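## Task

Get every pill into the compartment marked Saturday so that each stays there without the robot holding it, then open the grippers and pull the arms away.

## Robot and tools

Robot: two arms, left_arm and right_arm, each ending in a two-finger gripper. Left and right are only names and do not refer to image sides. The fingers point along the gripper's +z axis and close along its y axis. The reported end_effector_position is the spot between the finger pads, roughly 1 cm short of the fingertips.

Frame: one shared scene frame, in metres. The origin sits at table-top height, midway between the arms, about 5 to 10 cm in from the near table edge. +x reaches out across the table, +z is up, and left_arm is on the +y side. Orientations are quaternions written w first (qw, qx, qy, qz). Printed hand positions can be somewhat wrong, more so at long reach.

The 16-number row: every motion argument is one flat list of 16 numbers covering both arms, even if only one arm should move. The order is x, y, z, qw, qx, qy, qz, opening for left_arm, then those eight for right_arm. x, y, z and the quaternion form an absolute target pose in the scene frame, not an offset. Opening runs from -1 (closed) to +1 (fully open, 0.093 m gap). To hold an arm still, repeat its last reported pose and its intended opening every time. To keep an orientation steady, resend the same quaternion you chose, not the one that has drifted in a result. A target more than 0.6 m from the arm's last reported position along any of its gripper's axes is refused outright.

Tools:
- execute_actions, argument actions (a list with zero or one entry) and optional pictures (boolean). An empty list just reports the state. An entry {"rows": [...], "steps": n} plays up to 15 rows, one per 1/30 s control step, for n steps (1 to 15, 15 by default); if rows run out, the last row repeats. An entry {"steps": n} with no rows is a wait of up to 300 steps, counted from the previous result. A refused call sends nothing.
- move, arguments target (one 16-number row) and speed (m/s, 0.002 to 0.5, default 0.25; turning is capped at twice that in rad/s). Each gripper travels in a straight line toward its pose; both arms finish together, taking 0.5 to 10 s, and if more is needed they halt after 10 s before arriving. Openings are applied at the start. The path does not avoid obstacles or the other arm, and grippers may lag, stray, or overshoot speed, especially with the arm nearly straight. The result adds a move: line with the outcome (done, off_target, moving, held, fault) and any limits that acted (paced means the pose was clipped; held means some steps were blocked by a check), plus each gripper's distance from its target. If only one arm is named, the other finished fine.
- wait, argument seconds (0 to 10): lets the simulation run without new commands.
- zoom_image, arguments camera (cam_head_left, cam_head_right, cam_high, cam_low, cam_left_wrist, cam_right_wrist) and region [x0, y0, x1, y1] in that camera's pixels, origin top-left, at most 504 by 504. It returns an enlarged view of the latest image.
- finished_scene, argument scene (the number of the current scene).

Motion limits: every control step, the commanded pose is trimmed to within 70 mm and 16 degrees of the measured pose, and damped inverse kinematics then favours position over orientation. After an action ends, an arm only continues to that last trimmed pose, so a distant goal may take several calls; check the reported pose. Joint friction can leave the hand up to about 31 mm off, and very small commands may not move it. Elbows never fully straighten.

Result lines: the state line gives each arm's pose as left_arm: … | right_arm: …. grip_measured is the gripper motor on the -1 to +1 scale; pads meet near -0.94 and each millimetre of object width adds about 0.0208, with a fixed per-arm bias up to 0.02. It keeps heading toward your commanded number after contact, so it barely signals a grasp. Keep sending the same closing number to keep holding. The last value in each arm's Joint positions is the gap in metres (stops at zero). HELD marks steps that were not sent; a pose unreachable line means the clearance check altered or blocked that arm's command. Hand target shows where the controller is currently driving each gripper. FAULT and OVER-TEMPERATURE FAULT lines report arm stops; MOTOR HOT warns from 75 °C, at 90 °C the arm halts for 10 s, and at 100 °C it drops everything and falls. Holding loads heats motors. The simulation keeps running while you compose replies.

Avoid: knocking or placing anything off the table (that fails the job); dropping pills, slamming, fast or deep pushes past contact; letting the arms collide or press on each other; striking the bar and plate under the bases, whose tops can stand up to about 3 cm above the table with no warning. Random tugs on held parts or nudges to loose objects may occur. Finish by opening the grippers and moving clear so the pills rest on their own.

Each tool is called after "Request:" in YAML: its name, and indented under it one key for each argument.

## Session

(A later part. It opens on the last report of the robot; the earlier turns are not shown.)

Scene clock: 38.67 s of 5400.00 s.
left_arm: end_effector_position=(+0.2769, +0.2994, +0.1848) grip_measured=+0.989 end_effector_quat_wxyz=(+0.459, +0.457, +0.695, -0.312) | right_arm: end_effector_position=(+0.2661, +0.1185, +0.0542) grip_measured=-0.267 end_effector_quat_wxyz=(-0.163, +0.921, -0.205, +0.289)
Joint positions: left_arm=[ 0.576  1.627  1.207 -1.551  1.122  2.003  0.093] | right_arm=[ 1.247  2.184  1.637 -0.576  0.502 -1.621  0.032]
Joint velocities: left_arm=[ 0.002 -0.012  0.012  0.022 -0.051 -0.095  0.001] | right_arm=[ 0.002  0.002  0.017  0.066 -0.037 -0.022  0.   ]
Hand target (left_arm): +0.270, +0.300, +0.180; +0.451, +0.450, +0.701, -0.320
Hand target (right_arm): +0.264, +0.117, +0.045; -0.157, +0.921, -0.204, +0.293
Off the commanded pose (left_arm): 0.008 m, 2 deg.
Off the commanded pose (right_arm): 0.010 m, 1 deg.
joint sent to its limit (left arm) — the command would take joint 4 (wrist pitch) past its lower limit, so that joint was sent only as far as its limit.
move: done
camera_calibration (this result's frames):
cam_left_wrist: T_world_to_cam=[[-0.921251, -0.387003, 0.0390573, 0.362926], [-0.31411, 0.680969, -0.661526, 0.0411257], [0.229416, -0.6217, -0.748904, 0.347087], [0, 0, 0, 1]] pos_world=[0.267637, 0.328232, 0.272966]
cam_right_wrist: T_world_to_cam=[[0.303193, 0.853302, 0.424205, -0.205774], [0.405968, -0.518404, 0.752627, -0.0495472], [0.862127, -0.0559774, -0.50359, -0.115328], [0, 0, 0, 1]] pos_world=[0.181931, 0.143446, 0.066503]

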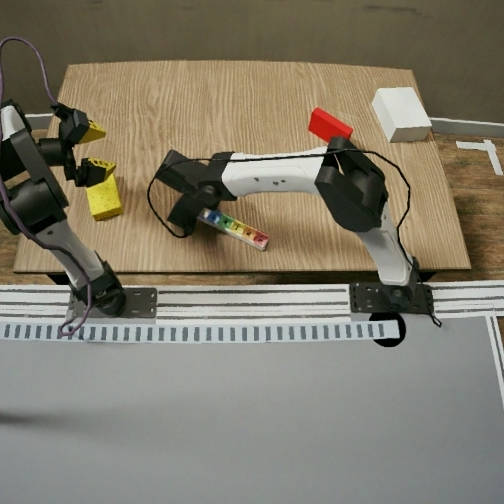

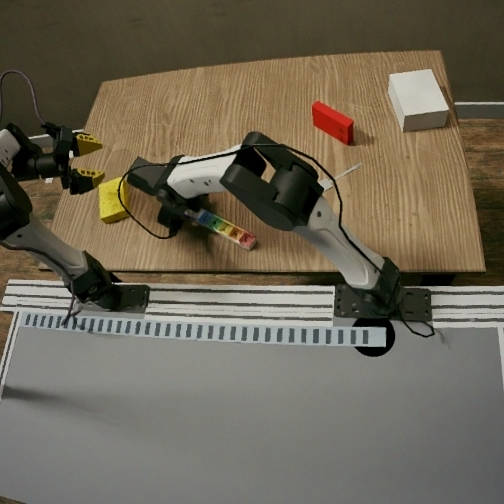

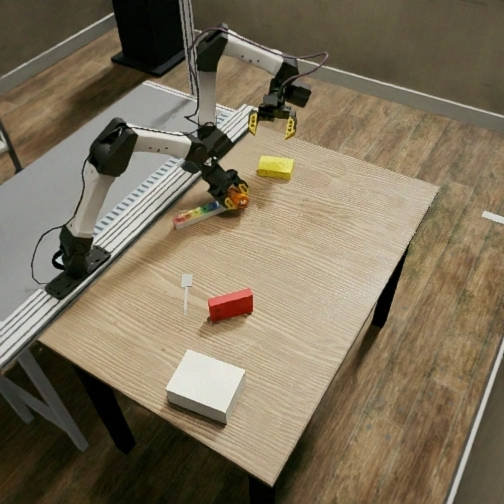

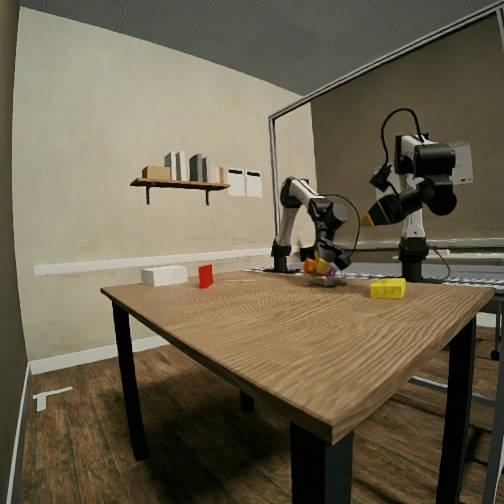

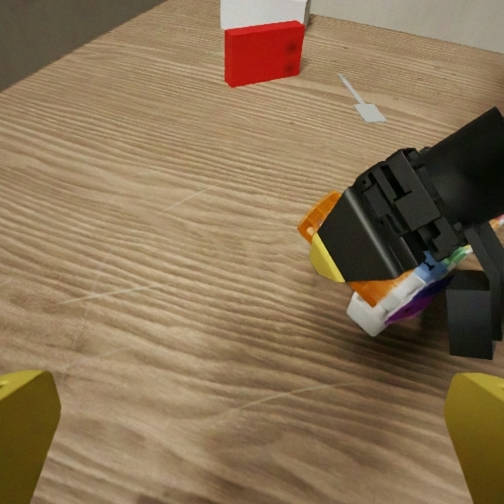

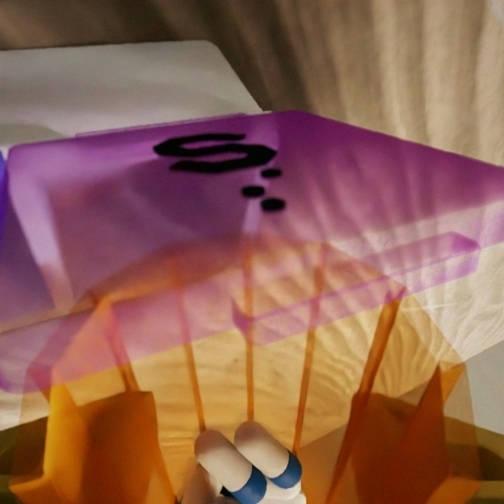

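Request:
move:
  target: [0.27,0.3,0.18,0.45,0.45,0.7,-0.32,1, 0.261,0.117,0.055,0.138,-0.898,0.179,-0.372,-0.36]
  speed: 0.03

Request:
zoom_image:
  camera: "cam_left_wrist"
  region: [290,170,504,380]

Scene clock: 42.43 s of 5400.00 s.
left_arm: end_effector_position=(+0.2769, +0.2994, +0.1848) grip_measured=+0.989 end_effector_quat_wxyz=(+0.459, +0.457, +0.695, -0.312) | right_arm: end_effector_position=(+0.2635, +0.1210, +0.0712) grip_measured=-0.267 end_effector_quat_wxyz=(-0.155, +0.897, -0.188, +0.369)
Joint positions: left_arm=[ 0.576  1.627  1.207 -1.551  1.122  2.003  0.093] | right_arm=[ 1.303  2.184  1.637 -0.555  0.682 -1.643  0.032]
Joint velocities: left_arm=[-0.002 -0.007 -0.012  0.007 -0.007 -0.066 -0.   ] | right_arm=[-0.002  0.007 -0.002 -0.051  0.007  0.022  0.   ]
Hand target (left_arm): +0.270, +0.300, +0.180; +0.451, +0.450, +0.701, -0.320
Hand target (right_arm): +0.261, +0.117, +0.055; -0.139, +0.900, -0.179, +0.373
Off the commanded pose (left_arm): 0.008 m, 2 deg.
Off the commanded pose (right_arm): 0.017 m, 2 deg.
joint sent to its limit (left arm) — the command would take joint 4 (wrist pitch) past its lower limit, so that joint was sent only as far as its limit.
move: off_target (right_arm)
camera_calibration (this result's frames):
cam_left_wrist: T_world_to_cam=[[-0.921251, -0.387003, 0.0390573, 0.362926], [-0.31411, 0.680969, -0.661526, 0.0411257], [0.229416, -0.6217, -0.748904, 0.347087], [0, 0, 0, 1]] pos_world=[0.267637, 0.328232, 0.272966]
cam_right_wrist: T_world_to_cam=[[0.241891, 0.872095, 0.42537, -0.200494], [0.272786, -0.481829, 0.832724, -0.0350872], [0.931169, -0.0853934, -0.354446, -0.129716], [0, 0, 0, 1]] pos_world=[0.178857, 0.146867, 0.0685247]

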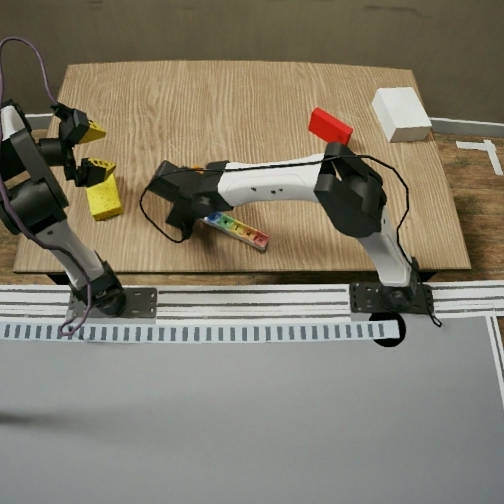

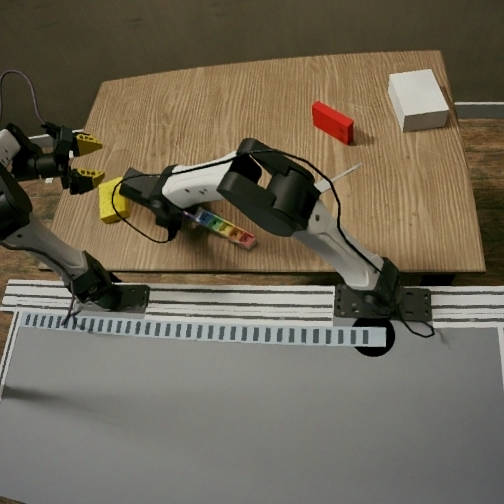

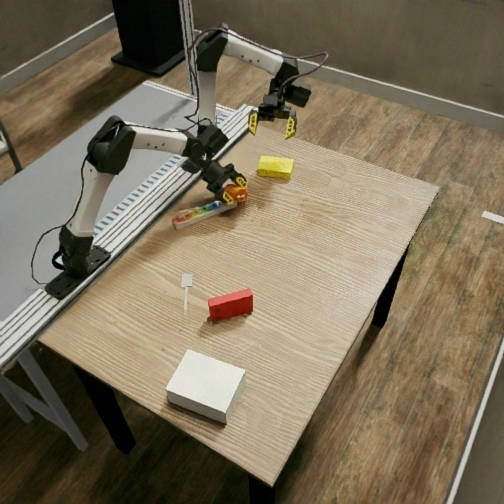

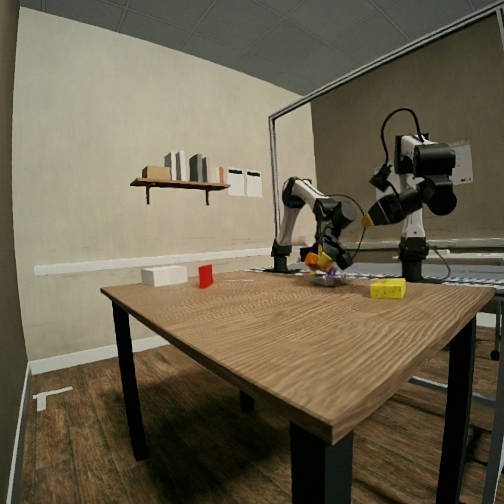

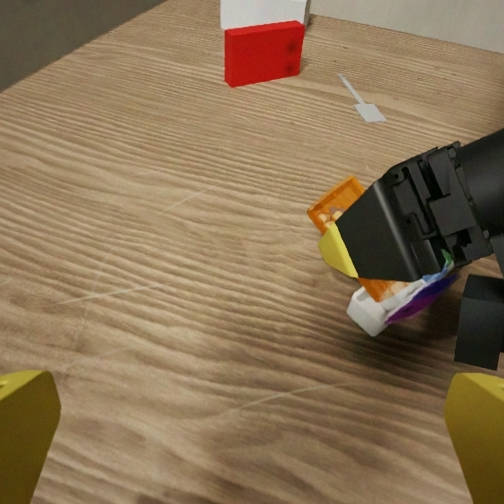

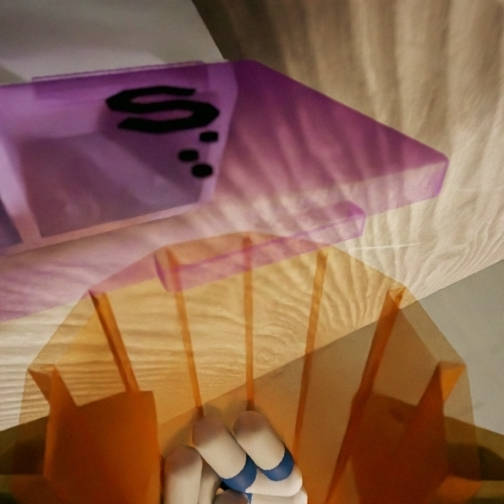

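Region (290, 170, 504, 380) of cam_left_wrist's 504x504 image, scaled by 2.355, with more detail than that image has; it fills the top 495 rows of this view, and the rest is white.

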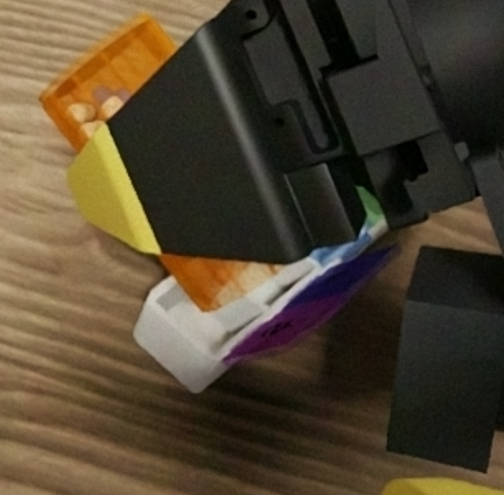

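Starting to slide; lower first.

Request:
move:
  target: [0.27,0.3,0.18,0.45,0.45,0.7,-0.32,1, 0.261,0.116,0.050,0.138,-0.898,0.179,-0.372,-0.36]
  speed: 0.01

Scene clock: 45.17 s of 5400.00 s.
left_arm: end_effector_position=(+0.2769, +0.2994, +0.1848) grip_measured=+0.989 end_effector_quat_wxyz=(+0.459, +0.457, +0.695, -0.312) | right_arm: end_effector_position=(+0.2632, +0.1184, +0.0606) grip_measured=-0.267 end_effector_quat_wxyz=(-0.147, +0.899, -0.186, +0.369)
Joint positions: left_arm=[ 0.576  1.627  1.207 -1.551  1.122  2.003  0.093] | right_arm=[ 1.303  2.197  1.619 -0.54   0.684 -1.643  0.032]
Joint velocities: left_arm=[ 0.002  0.007 -0.017  0.022 -0.007 -0.037  0.   ] | right_arm=[ 0.007 -0.002 -0.002  0.037 -0.007  0.037  0.   ]
Hand target (left_arm): +0.270, +0.300, +0.180; +0.451, +0.450, +0.701, -0.320
Hand target (right_arm): +0.261, +0.116, +0.050; -0.138, +0.900, -0.180, +0.373
Off the commanded pose (left_arm): 0.008 m, 2 deg.
Off the commanded pose (right_arm): 0.011 m, 1 deg.
joint sent to its limit (left arm) — the command would take joint 4 (wrist pitch) past its lower limit, so that joint was sent only as far as its limit.
move: off_target (right_arm)
camera_calibration (this result's frames):
cam_left_wrist: T_world_to_cam=[[-0.921251, -0.387003, 0.0390573, 0.362926], [-0.31411, 0.680969, -0.661526, 0.0411257], [0.229416, -0.6217, -0.748904, 0.347087], [0, 0, 0, 1]] pos_world=[0.267637, 0.328232, 0.272966]
cam_right_wrist: T_world_to_cam=[[0.244041, 0.878587, 0.410522, -0.194047], [0.27445, -0.468586, 0.839705, -0.02981], [0.930119, -0.0922552, -0.355482, -0.132268], [0, 0, 0, 1]] pos_world=[0.178562, 0.144317, 0.0576732]

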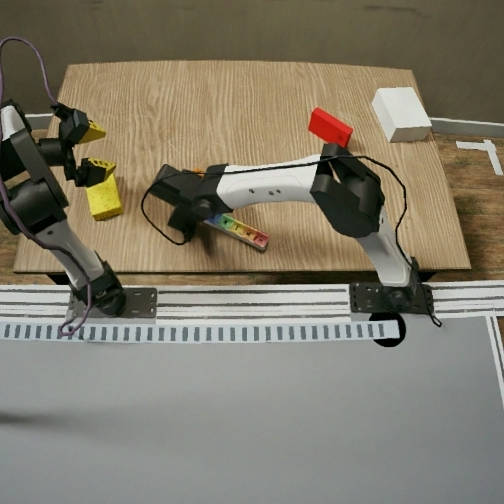

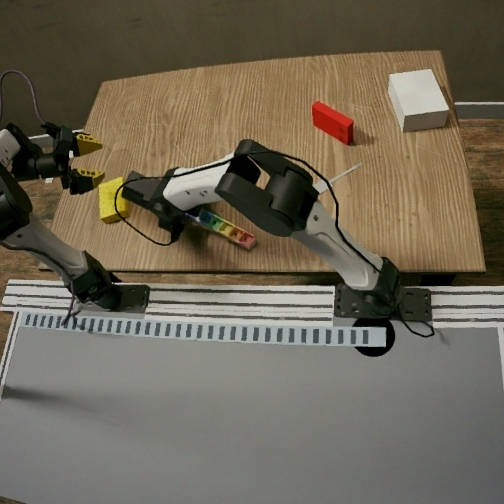

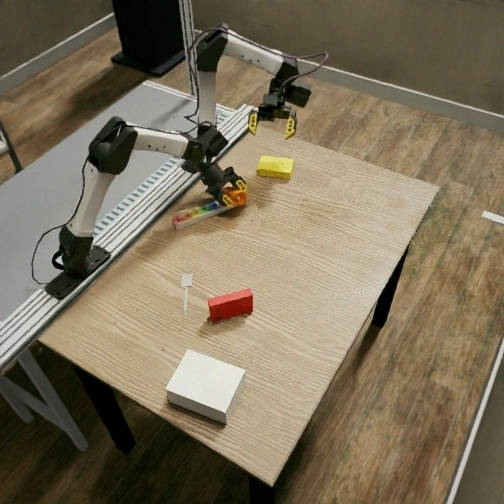

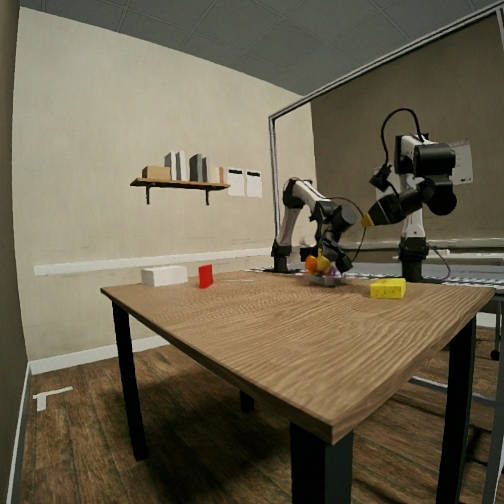

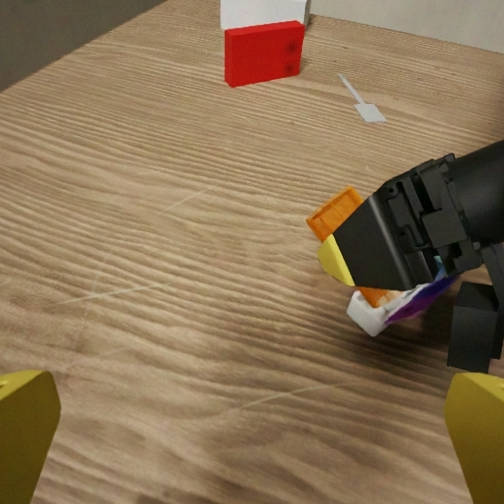

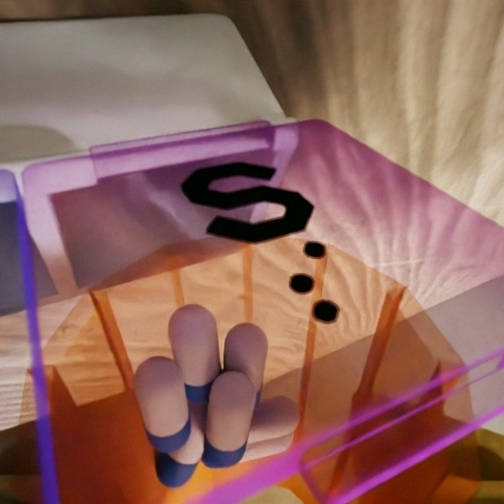

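Request:
execute_actions:
  actions:
    - {"rows":[[0.27,0.3,0.18,0.45,0.45,0.7,-0.32,1, 0.261,0.116,0.051,0.133,-0.891,0.171,-0.395,-0.36]]}
  pictures: false

Request:
wait:
  seconds: 1

Scene clock: 46.40 s of 5400.00 s.
left_arm: end_effector_position=(+0.2769, +0.2994, +0.1848) grip_measured=+0.989 end_effector_quat_wxyz=(+0.459, +0.457, +0.695, -0.312) | right_arm: end_effector_position=(+0.2626, +0.1215, +0.0671) grip_measured=-0.267 end_effector_quat_wxyz=(-0.150, +0.890, -0.179, +0.391)
Joint positions: left_arm=[ 0.576  1.627  1.207 -1.551  1.122  2.003  0.093] | right_arm=[ 1.318  2.197  1.619 -0.521  0.733 -1.658  0.032]
Joint velocities: left_arm=[-0.017 -0.017 -0.007  0.022 -0.022 -0.037  0.001] | right_arm=[-0.002  0.007  0.002  0.007  0.037 -0.007 -0.   ]
Hand target (left_arm): +0.270, +0.300, +0.180; +0.451, +0.450, +0.701, -0.320
Hand target (right_arm): +0.261, +0.116, +0.051; -0.133, +0.892, -0.171, +0.396
Off the commanded pose (left_arm): 0.008 m, 2 deg.
Off the commanded pose (right_arm): 0.017 m, 2 deg.
joint sent to its limit (left arm) — the command would take joint 4 (wrist pitch) past its lower limit, so that joint was sent only as far as its limit.
Steps of this call (steps 1 to 22: nothing new was sent; steps 23 to 37: all 15 steps of this action). Readings (end_effector_position):
23: left_arm (+0.2769, +0.2994, +0.1848) | right_arm (+0.2634, +0.1185, +0.0615)
24: left_arm (+0.2769, +0.2994, +0.1848) | right_arm (+0.2637, +0.1187, +0.0626)
26: left_arm (+0.2769, +0.2994, +0.1848) | right_arm (+0.2629, +0.1198, +0.0643)
30: left_arm (+0.2769, +0.2994, +0.1848) | right_arm (+0.2616, +0.1216, +0.0660)
37: the state above

Scene clock: 47.40 s of 5400.00 s.
left_arm: end_effector_position=(+0.2769, +0.2994, +0.1848) grip_measured=+0.989 end_effector_quat_wxyz=(+0.459, +0.457, +0.695, -0.312) | right_arm: end_effector_position=(+0.2628, +0.1215, +0.0674) grip_measured=-0.267 end_effector_quat_wxyz=(-0.150, +0.890, -0.180, +0.392)
Joint positions: left_arm=[ 0.576  1.627  1.207 -1.551  1.122  2.003  0.093] | right_arm=[ 1.318  2.197  1.619 -0.52   0.735 -1.659  0.032]
Joint velocities: left_arm=[-0.007 -0.012 -0.007 -0.007 -0.022  0.037  0.   ] | right_arm=[-0.007 -0.022 -0.012 -0.022 -0.095  0.037  0.001]
Hand target (left_arm): +0.270, +0.300, +0.180; +0.451, +0.450, +0.701, -0.320
Hand target (right_arm): +0.261, +0.116, +0.051; -0.133, +0.892, -0.171, +0.396
Off the commanded pose (left_arm): 0.008 m, 2 deg.
Off the commanded pose (right_arm): 0.017 m, 2 deg.
Steps of this call (steps 1 to 30: nothing new was sent). Readings (end_effector_position):
1: left_arm (+0.2769, +0.2994, +0.1848) | right_arm (+0.2626, +0.1215, +0.0672)
2: left_arm (+0.2769, +0.2994, +0.1848) | right_arm (+0.2627, +0.1215, +0.0672)
4: left_arm (+0.2769, +0.2994, +0.1848) | right_arm (+0.2627, +0.1215, +0.0673)
8: left_arm (+0.2769, +0.2994, +0.1848) | right_arm (+0.2628, +0.1215, +0.0673)
30: the state above
camera_calibration (this result's frames):
cam_left_wrist: T_world_to_cam=[[-0.921251, -0.387003, 0.0390573, 0.362926], [-0.31411, 0.680969, -0.661526, 0.0411257], [0.229416, -0.6217, -0.748904, 0.347087], [0, 0, 0, 1]] pos_world=[0.267637, 0.328232, 0.272966]
cam_right_wrist: T_world_to_cam=[[0.220325, 0.881396, 0.417849, -0.194104], [0.232483, -0.46348, 0.855066, -0.0245653], [0.947317, -0.0912492, -0.307026, -0.137091], [0, 0, 0, 1]] pos_world=[0.178345, 0.147188, 0.0600207]

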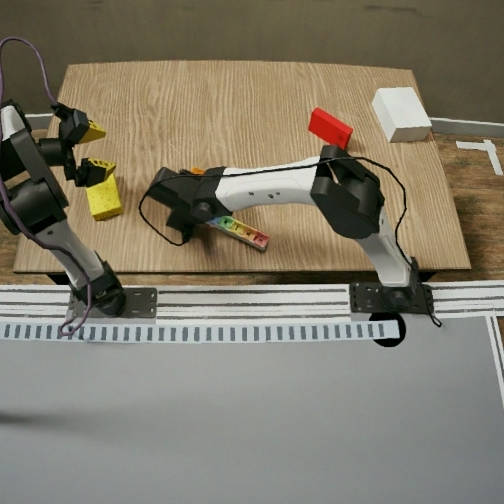

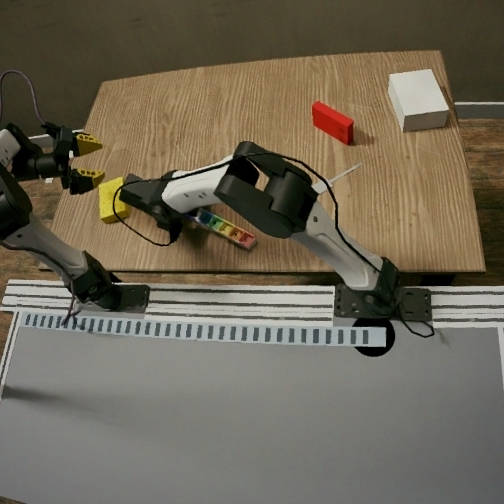

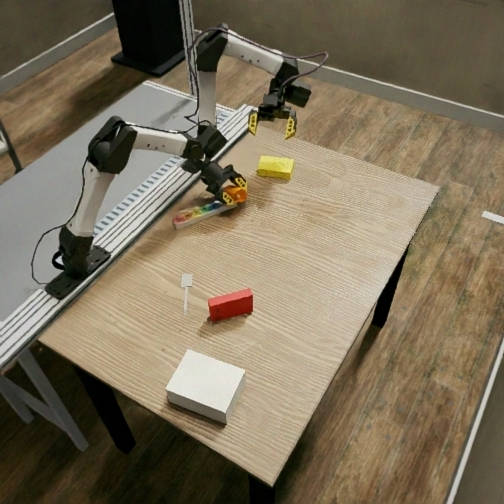

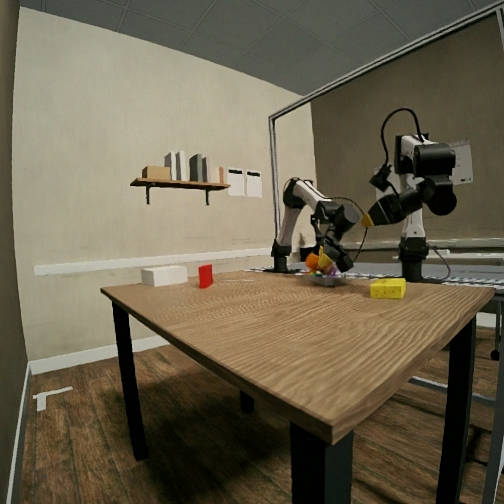

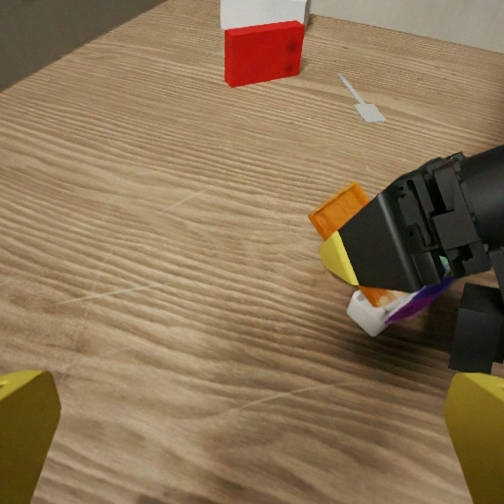

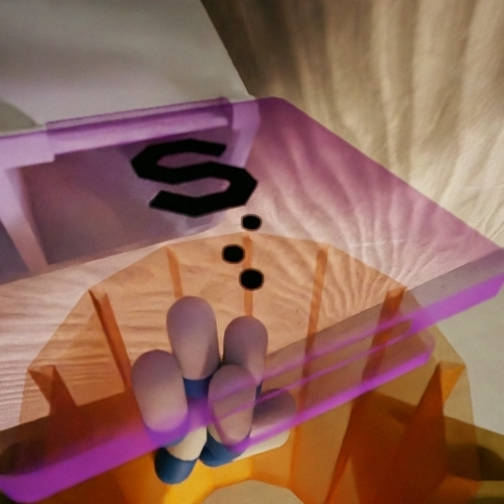

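Request:
execute_actions:
  actions:
    - {"rows":[[0.27,0.3,0.18,0.45,0.45,0.7,-0.32,1, 0.260,0.114,0.050,0.129,-0.886,0.166,-0.41,-0.36]]}
  pictures: false

Request:
wait:
  seconds: 1

Scene clock: 48.13 s of 5400.00 s.
left_arm: end_effector_position=(+0.2769, +0.2994, +0.1848) grip_measured=+0.989 end_effector_quat_wxyz=(+0.459, +0.457, +0.695, -0.312) | right_arm: end_effector_position=(+0.2615, +0.1165, +0.0586) grip_measured=-0.267 end_effector_quat_wxyz=(-0.137, +0.887, -0.172, +0.406)
Joint positions: left_arm=[ 0.576  1.627  1.207 -1.551  1.122  2.003  0.093] | right_arm=[ 1.326  2.208  1.592 -0.502  0.768 -1.667  0.032]
Joint velocities: left_arm=[-0.002 -0.017 -0.007 -0.037 -0.022 -0.037  0.   ] | right_arm=[-0.002  0.012 -0.007 -0.007  0.022 -0.022 -0.001]
Hand target (left_arm): +0.270, +0.300, +0.180; +0.451, +0.450, +0.701, -0.320
Hand target (right_arm): +0.260, +0.114, +0.050; -0.129, +0.887, -0.166, +0.411
Off the commanded pose (left_arm): 0.008 m, 2 deg.
Off the commanded pose (right_arm): 0.009 m, 1 deg.
joint sent to its limit (left arm) — the command would take joint 4 (wrist pitch) past its lower limit, so that joint was sent only as far as its limit.
Steps of this call (steps 1 to 7: nothing new was sent; steps 8 to 22: all 15 steps of this action). Readings (end_effector_position):
8: left_arm (+0.2769, +0.2994, +0.1848) | right_arm (+0.2630, +0.1210, +0.0670)
9: left_arm (+0.2769, +0.2994, +0.1848) | right_arm (+0.2630, +0.1203, +0.0665)
11: left_arm (+0.2769, +0.2994, +0.1848) | right_arm (+0.2621, +0.1182, +0.0634)
15: left_arm (+0.2769, +0.2994, +0.1848) | right_arm (+0.2609, +0.1162, +0.0583)
22: the state above

Scene clock: 49.13 s of 5400.00 s.
left_arm: end_effector_position=(+0.2769, +0.2994, +0.1848) grip_measured=+0.989 end_effector_quat_wxyz=(+0.459, +0.457, +0.695, -0.312) | right_arm: end_effector_position=(+0.2618, +0.1167, +0.0590) grip_measured=-0.267 end_effector_quat_wxyz=(-0.137, +0.887, -0.172, +0.407)
Joint positions: left_arm=[ 0.576  1.627  1.207 -1.551  1.122  2.003  0.093] | right_arm=[ 1.326  2.208  1.592 -0.5    0.77  -1.668  0.032]
Joint velocities: left_arm=[-0.002 -0.007 -0.007  0.037  0.051  0.022 -0.   ] | right_arm=[-0.007 -0.007 -0.007 -0.022 -0.051 -0.037  0.001]
Hand target (left_arm): +0.270, +0.300, +0.180; +0.451, +0.450, +0.701, -0.320
Hand target (right_arm): +0.260, +0.114, +0.050; -0.129, +0.887, -0.166, +0.411
Off the commanded pose (left_arm): 0.008 m, 2 deg.
Off the commanded pose (right_arm): 0.010 m, 1 deg.
Steps of this call (steps 1 to 30: nothing new was sent). Readings (end_effector_position):
1: left_arm (+0.2769, +0.2994, +0.1848) | right_arm (+0.2616, +0.1165, +0.0587)
2: left_arm (+0.2769, +0.2994, +0.1848) | right_arm (+0.2616, +0.1166, +0.0588)
4: left_arm (+0.2769, +0.2994, +0.1848) | right_arm (+0.2617, +0.1166, +0.0589)
8: left_arm (+0.2769, +0.2994, +0.1848) | right_arm (+0.2617, +0.1166, +0.0589)
30: the state above
camera_calibration (this result's frames):
cam_left_wrist: T_world_to_cam=[[-0.921251, -0.387003, 0.0390573, 0.362926], [-0.31411, 0.680969, -0.661526, 0.0411257], [0.229416, -0.6217, -0.748904, 0.347087], [0, 0, 0, 1]] pos_world=[0.267637, 0.328232, 0.272966]
cam_right_wrist: T_world_to_cam=[[0.212081, 0.893893, 0.394938, -0.18405], [0.208843, -0.436252, 0.875253, -0.0175884], [0.954676, -0.103144, -0.279204, -0.141309], [0, 0, 0, 1]] pos_world=[0.177611, 0.142273, 0.0486287]

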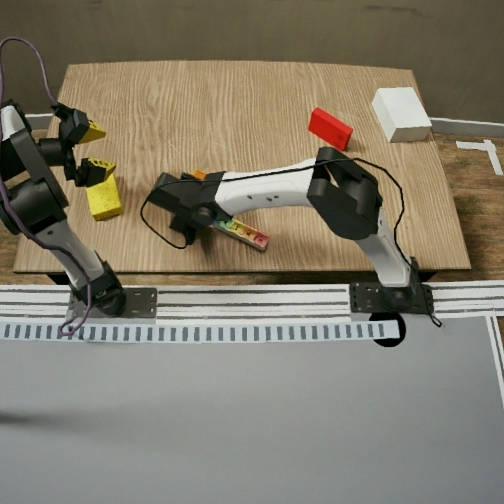

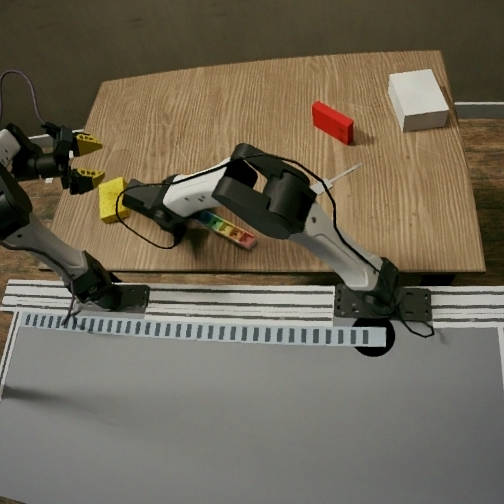

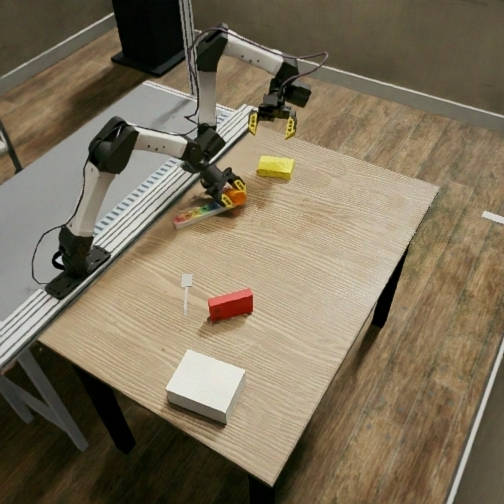

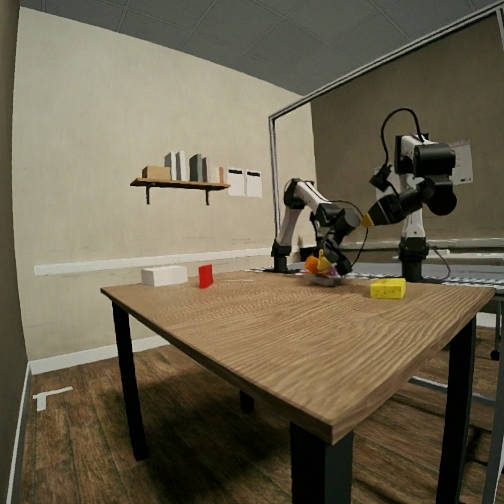

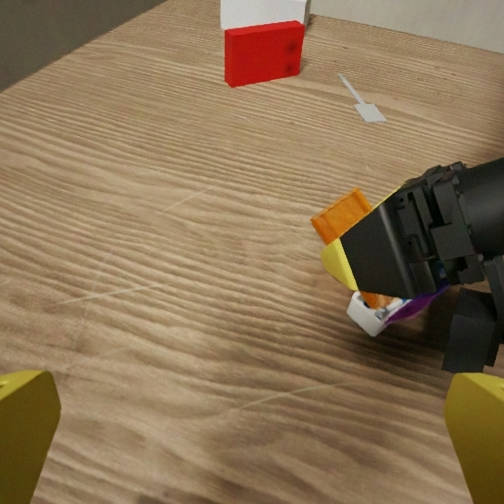

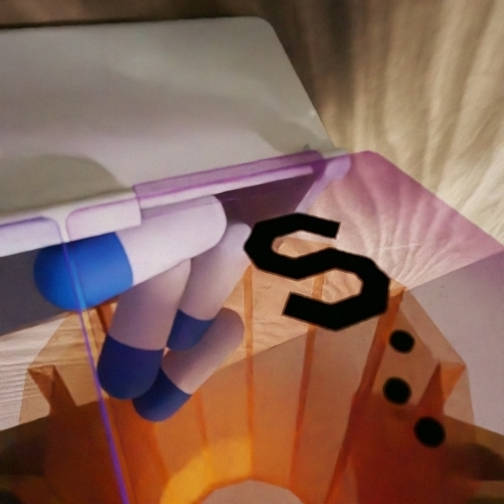

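Request:
move:
  target: [0.27,0.3,0.18,0.45,0.45,0.7,-0.32,1, 0.265,0.118,0.064,0.119,-0.871,0.153,-0.448,-0.36]
  speed: 0.02

Scene clock: 53.67 s of 5400.00 s.
left_arm: end_effector_position=(+0.2769, +0.2994, +0.1848) grip_measured=+0.989 end_effector_quat_wxyz=(+0.459, +0.457, +0.695, -0.312) | right_arm: end_effector_position=(+0.2649, +0.1125, +0.0679) grip_measured=-0.267 end_effector_quat_wxyz=(-0.120, +0.874, -0.156, +0.443)
Joint positions: left_arm=[ 0.576  1.627  1.207 -1.551  1.122  2.003  0.093] | right_arm=[ 1.336  2.208  1.592 -0.5    0.851 -1.71   0.032]
Joint velocities: left_arm=[ 0.002 -0.007 -0.017 -0.066 -0.022  0.037  0.   ] | right_arm=[-0.017 -0.007 -0.007 -0.066  0.051  0.022 -0.001]
Hand target (left_arm): +0.270, +0.300, +0.180; +0.451, +0.450, +0.701, -0.320
Hand target (right_arm): +0.265, +0.118, +0.064; -0.120, +0.872, -0.153, +0.449
Off the commanded pose (left_arm): 0.008 m, 2 deg.
Off the commanded pose (right_arm): 0.007 m, 1 deg.
joint sent to its limit (left arm) — the command would take joint 4 (wrist pitch) past its lower limit, so that joint was sent only as far as its limit.
move: done
camera_calibration (this result's frames):
cam_left_wrist: T_world_to_cam=[[-0.921251, -0.387003, 0.0390573, 0.362926], [-0.31411, 0.680969, -0.661526, 0.0411257], [0.229416, -0.6217, -0.748904, 0.347087], [0, 0, 0, 1]] pos_world=[0.267637, 0.328232, 0.272966]
cam_right_wrist: T_world_to_cam=[[0.184585, 0.914154, 0.360903, -0.177145], [0.143325, -0.388325, 0.910308, -0.0182714], [0.97231, -0.116302, -0.2027, -0.150588], [0, 0, 0, 1]] pos_world=[0.181735, 0.137329, 0.0500407]

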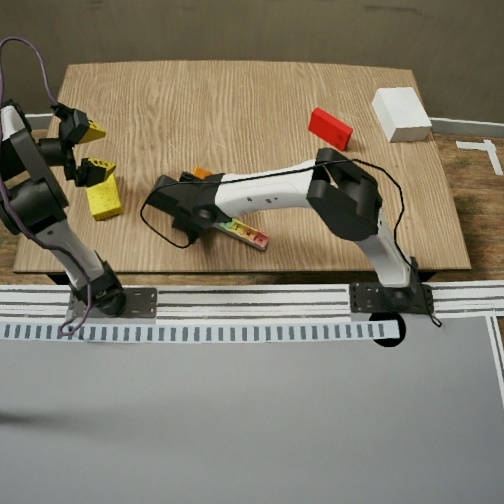

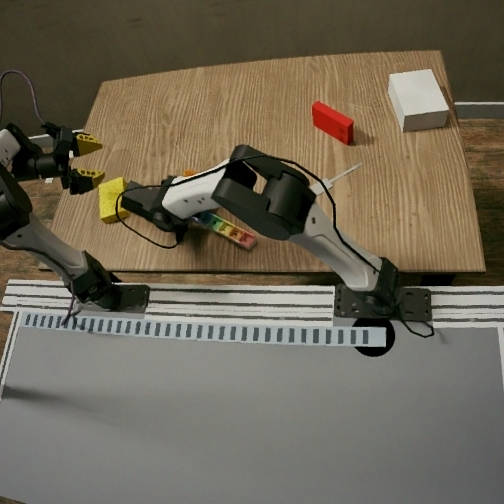

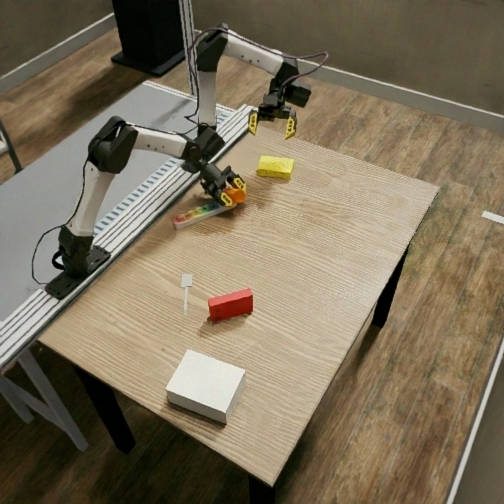

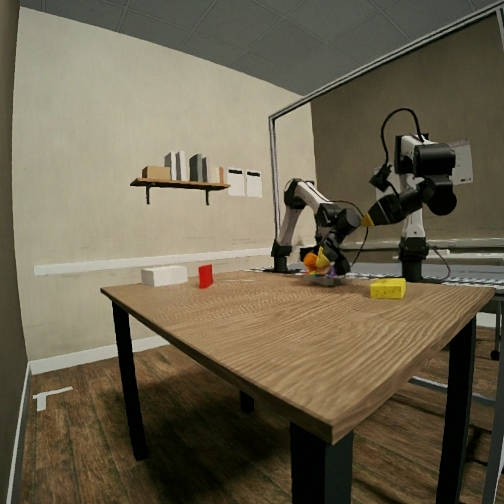

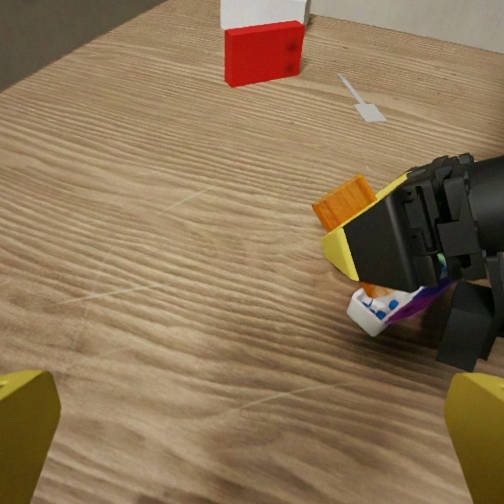

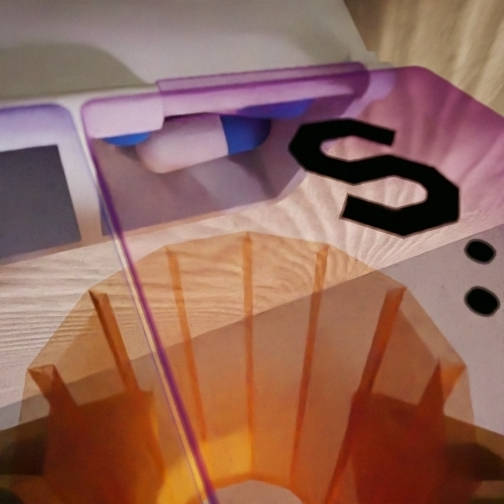

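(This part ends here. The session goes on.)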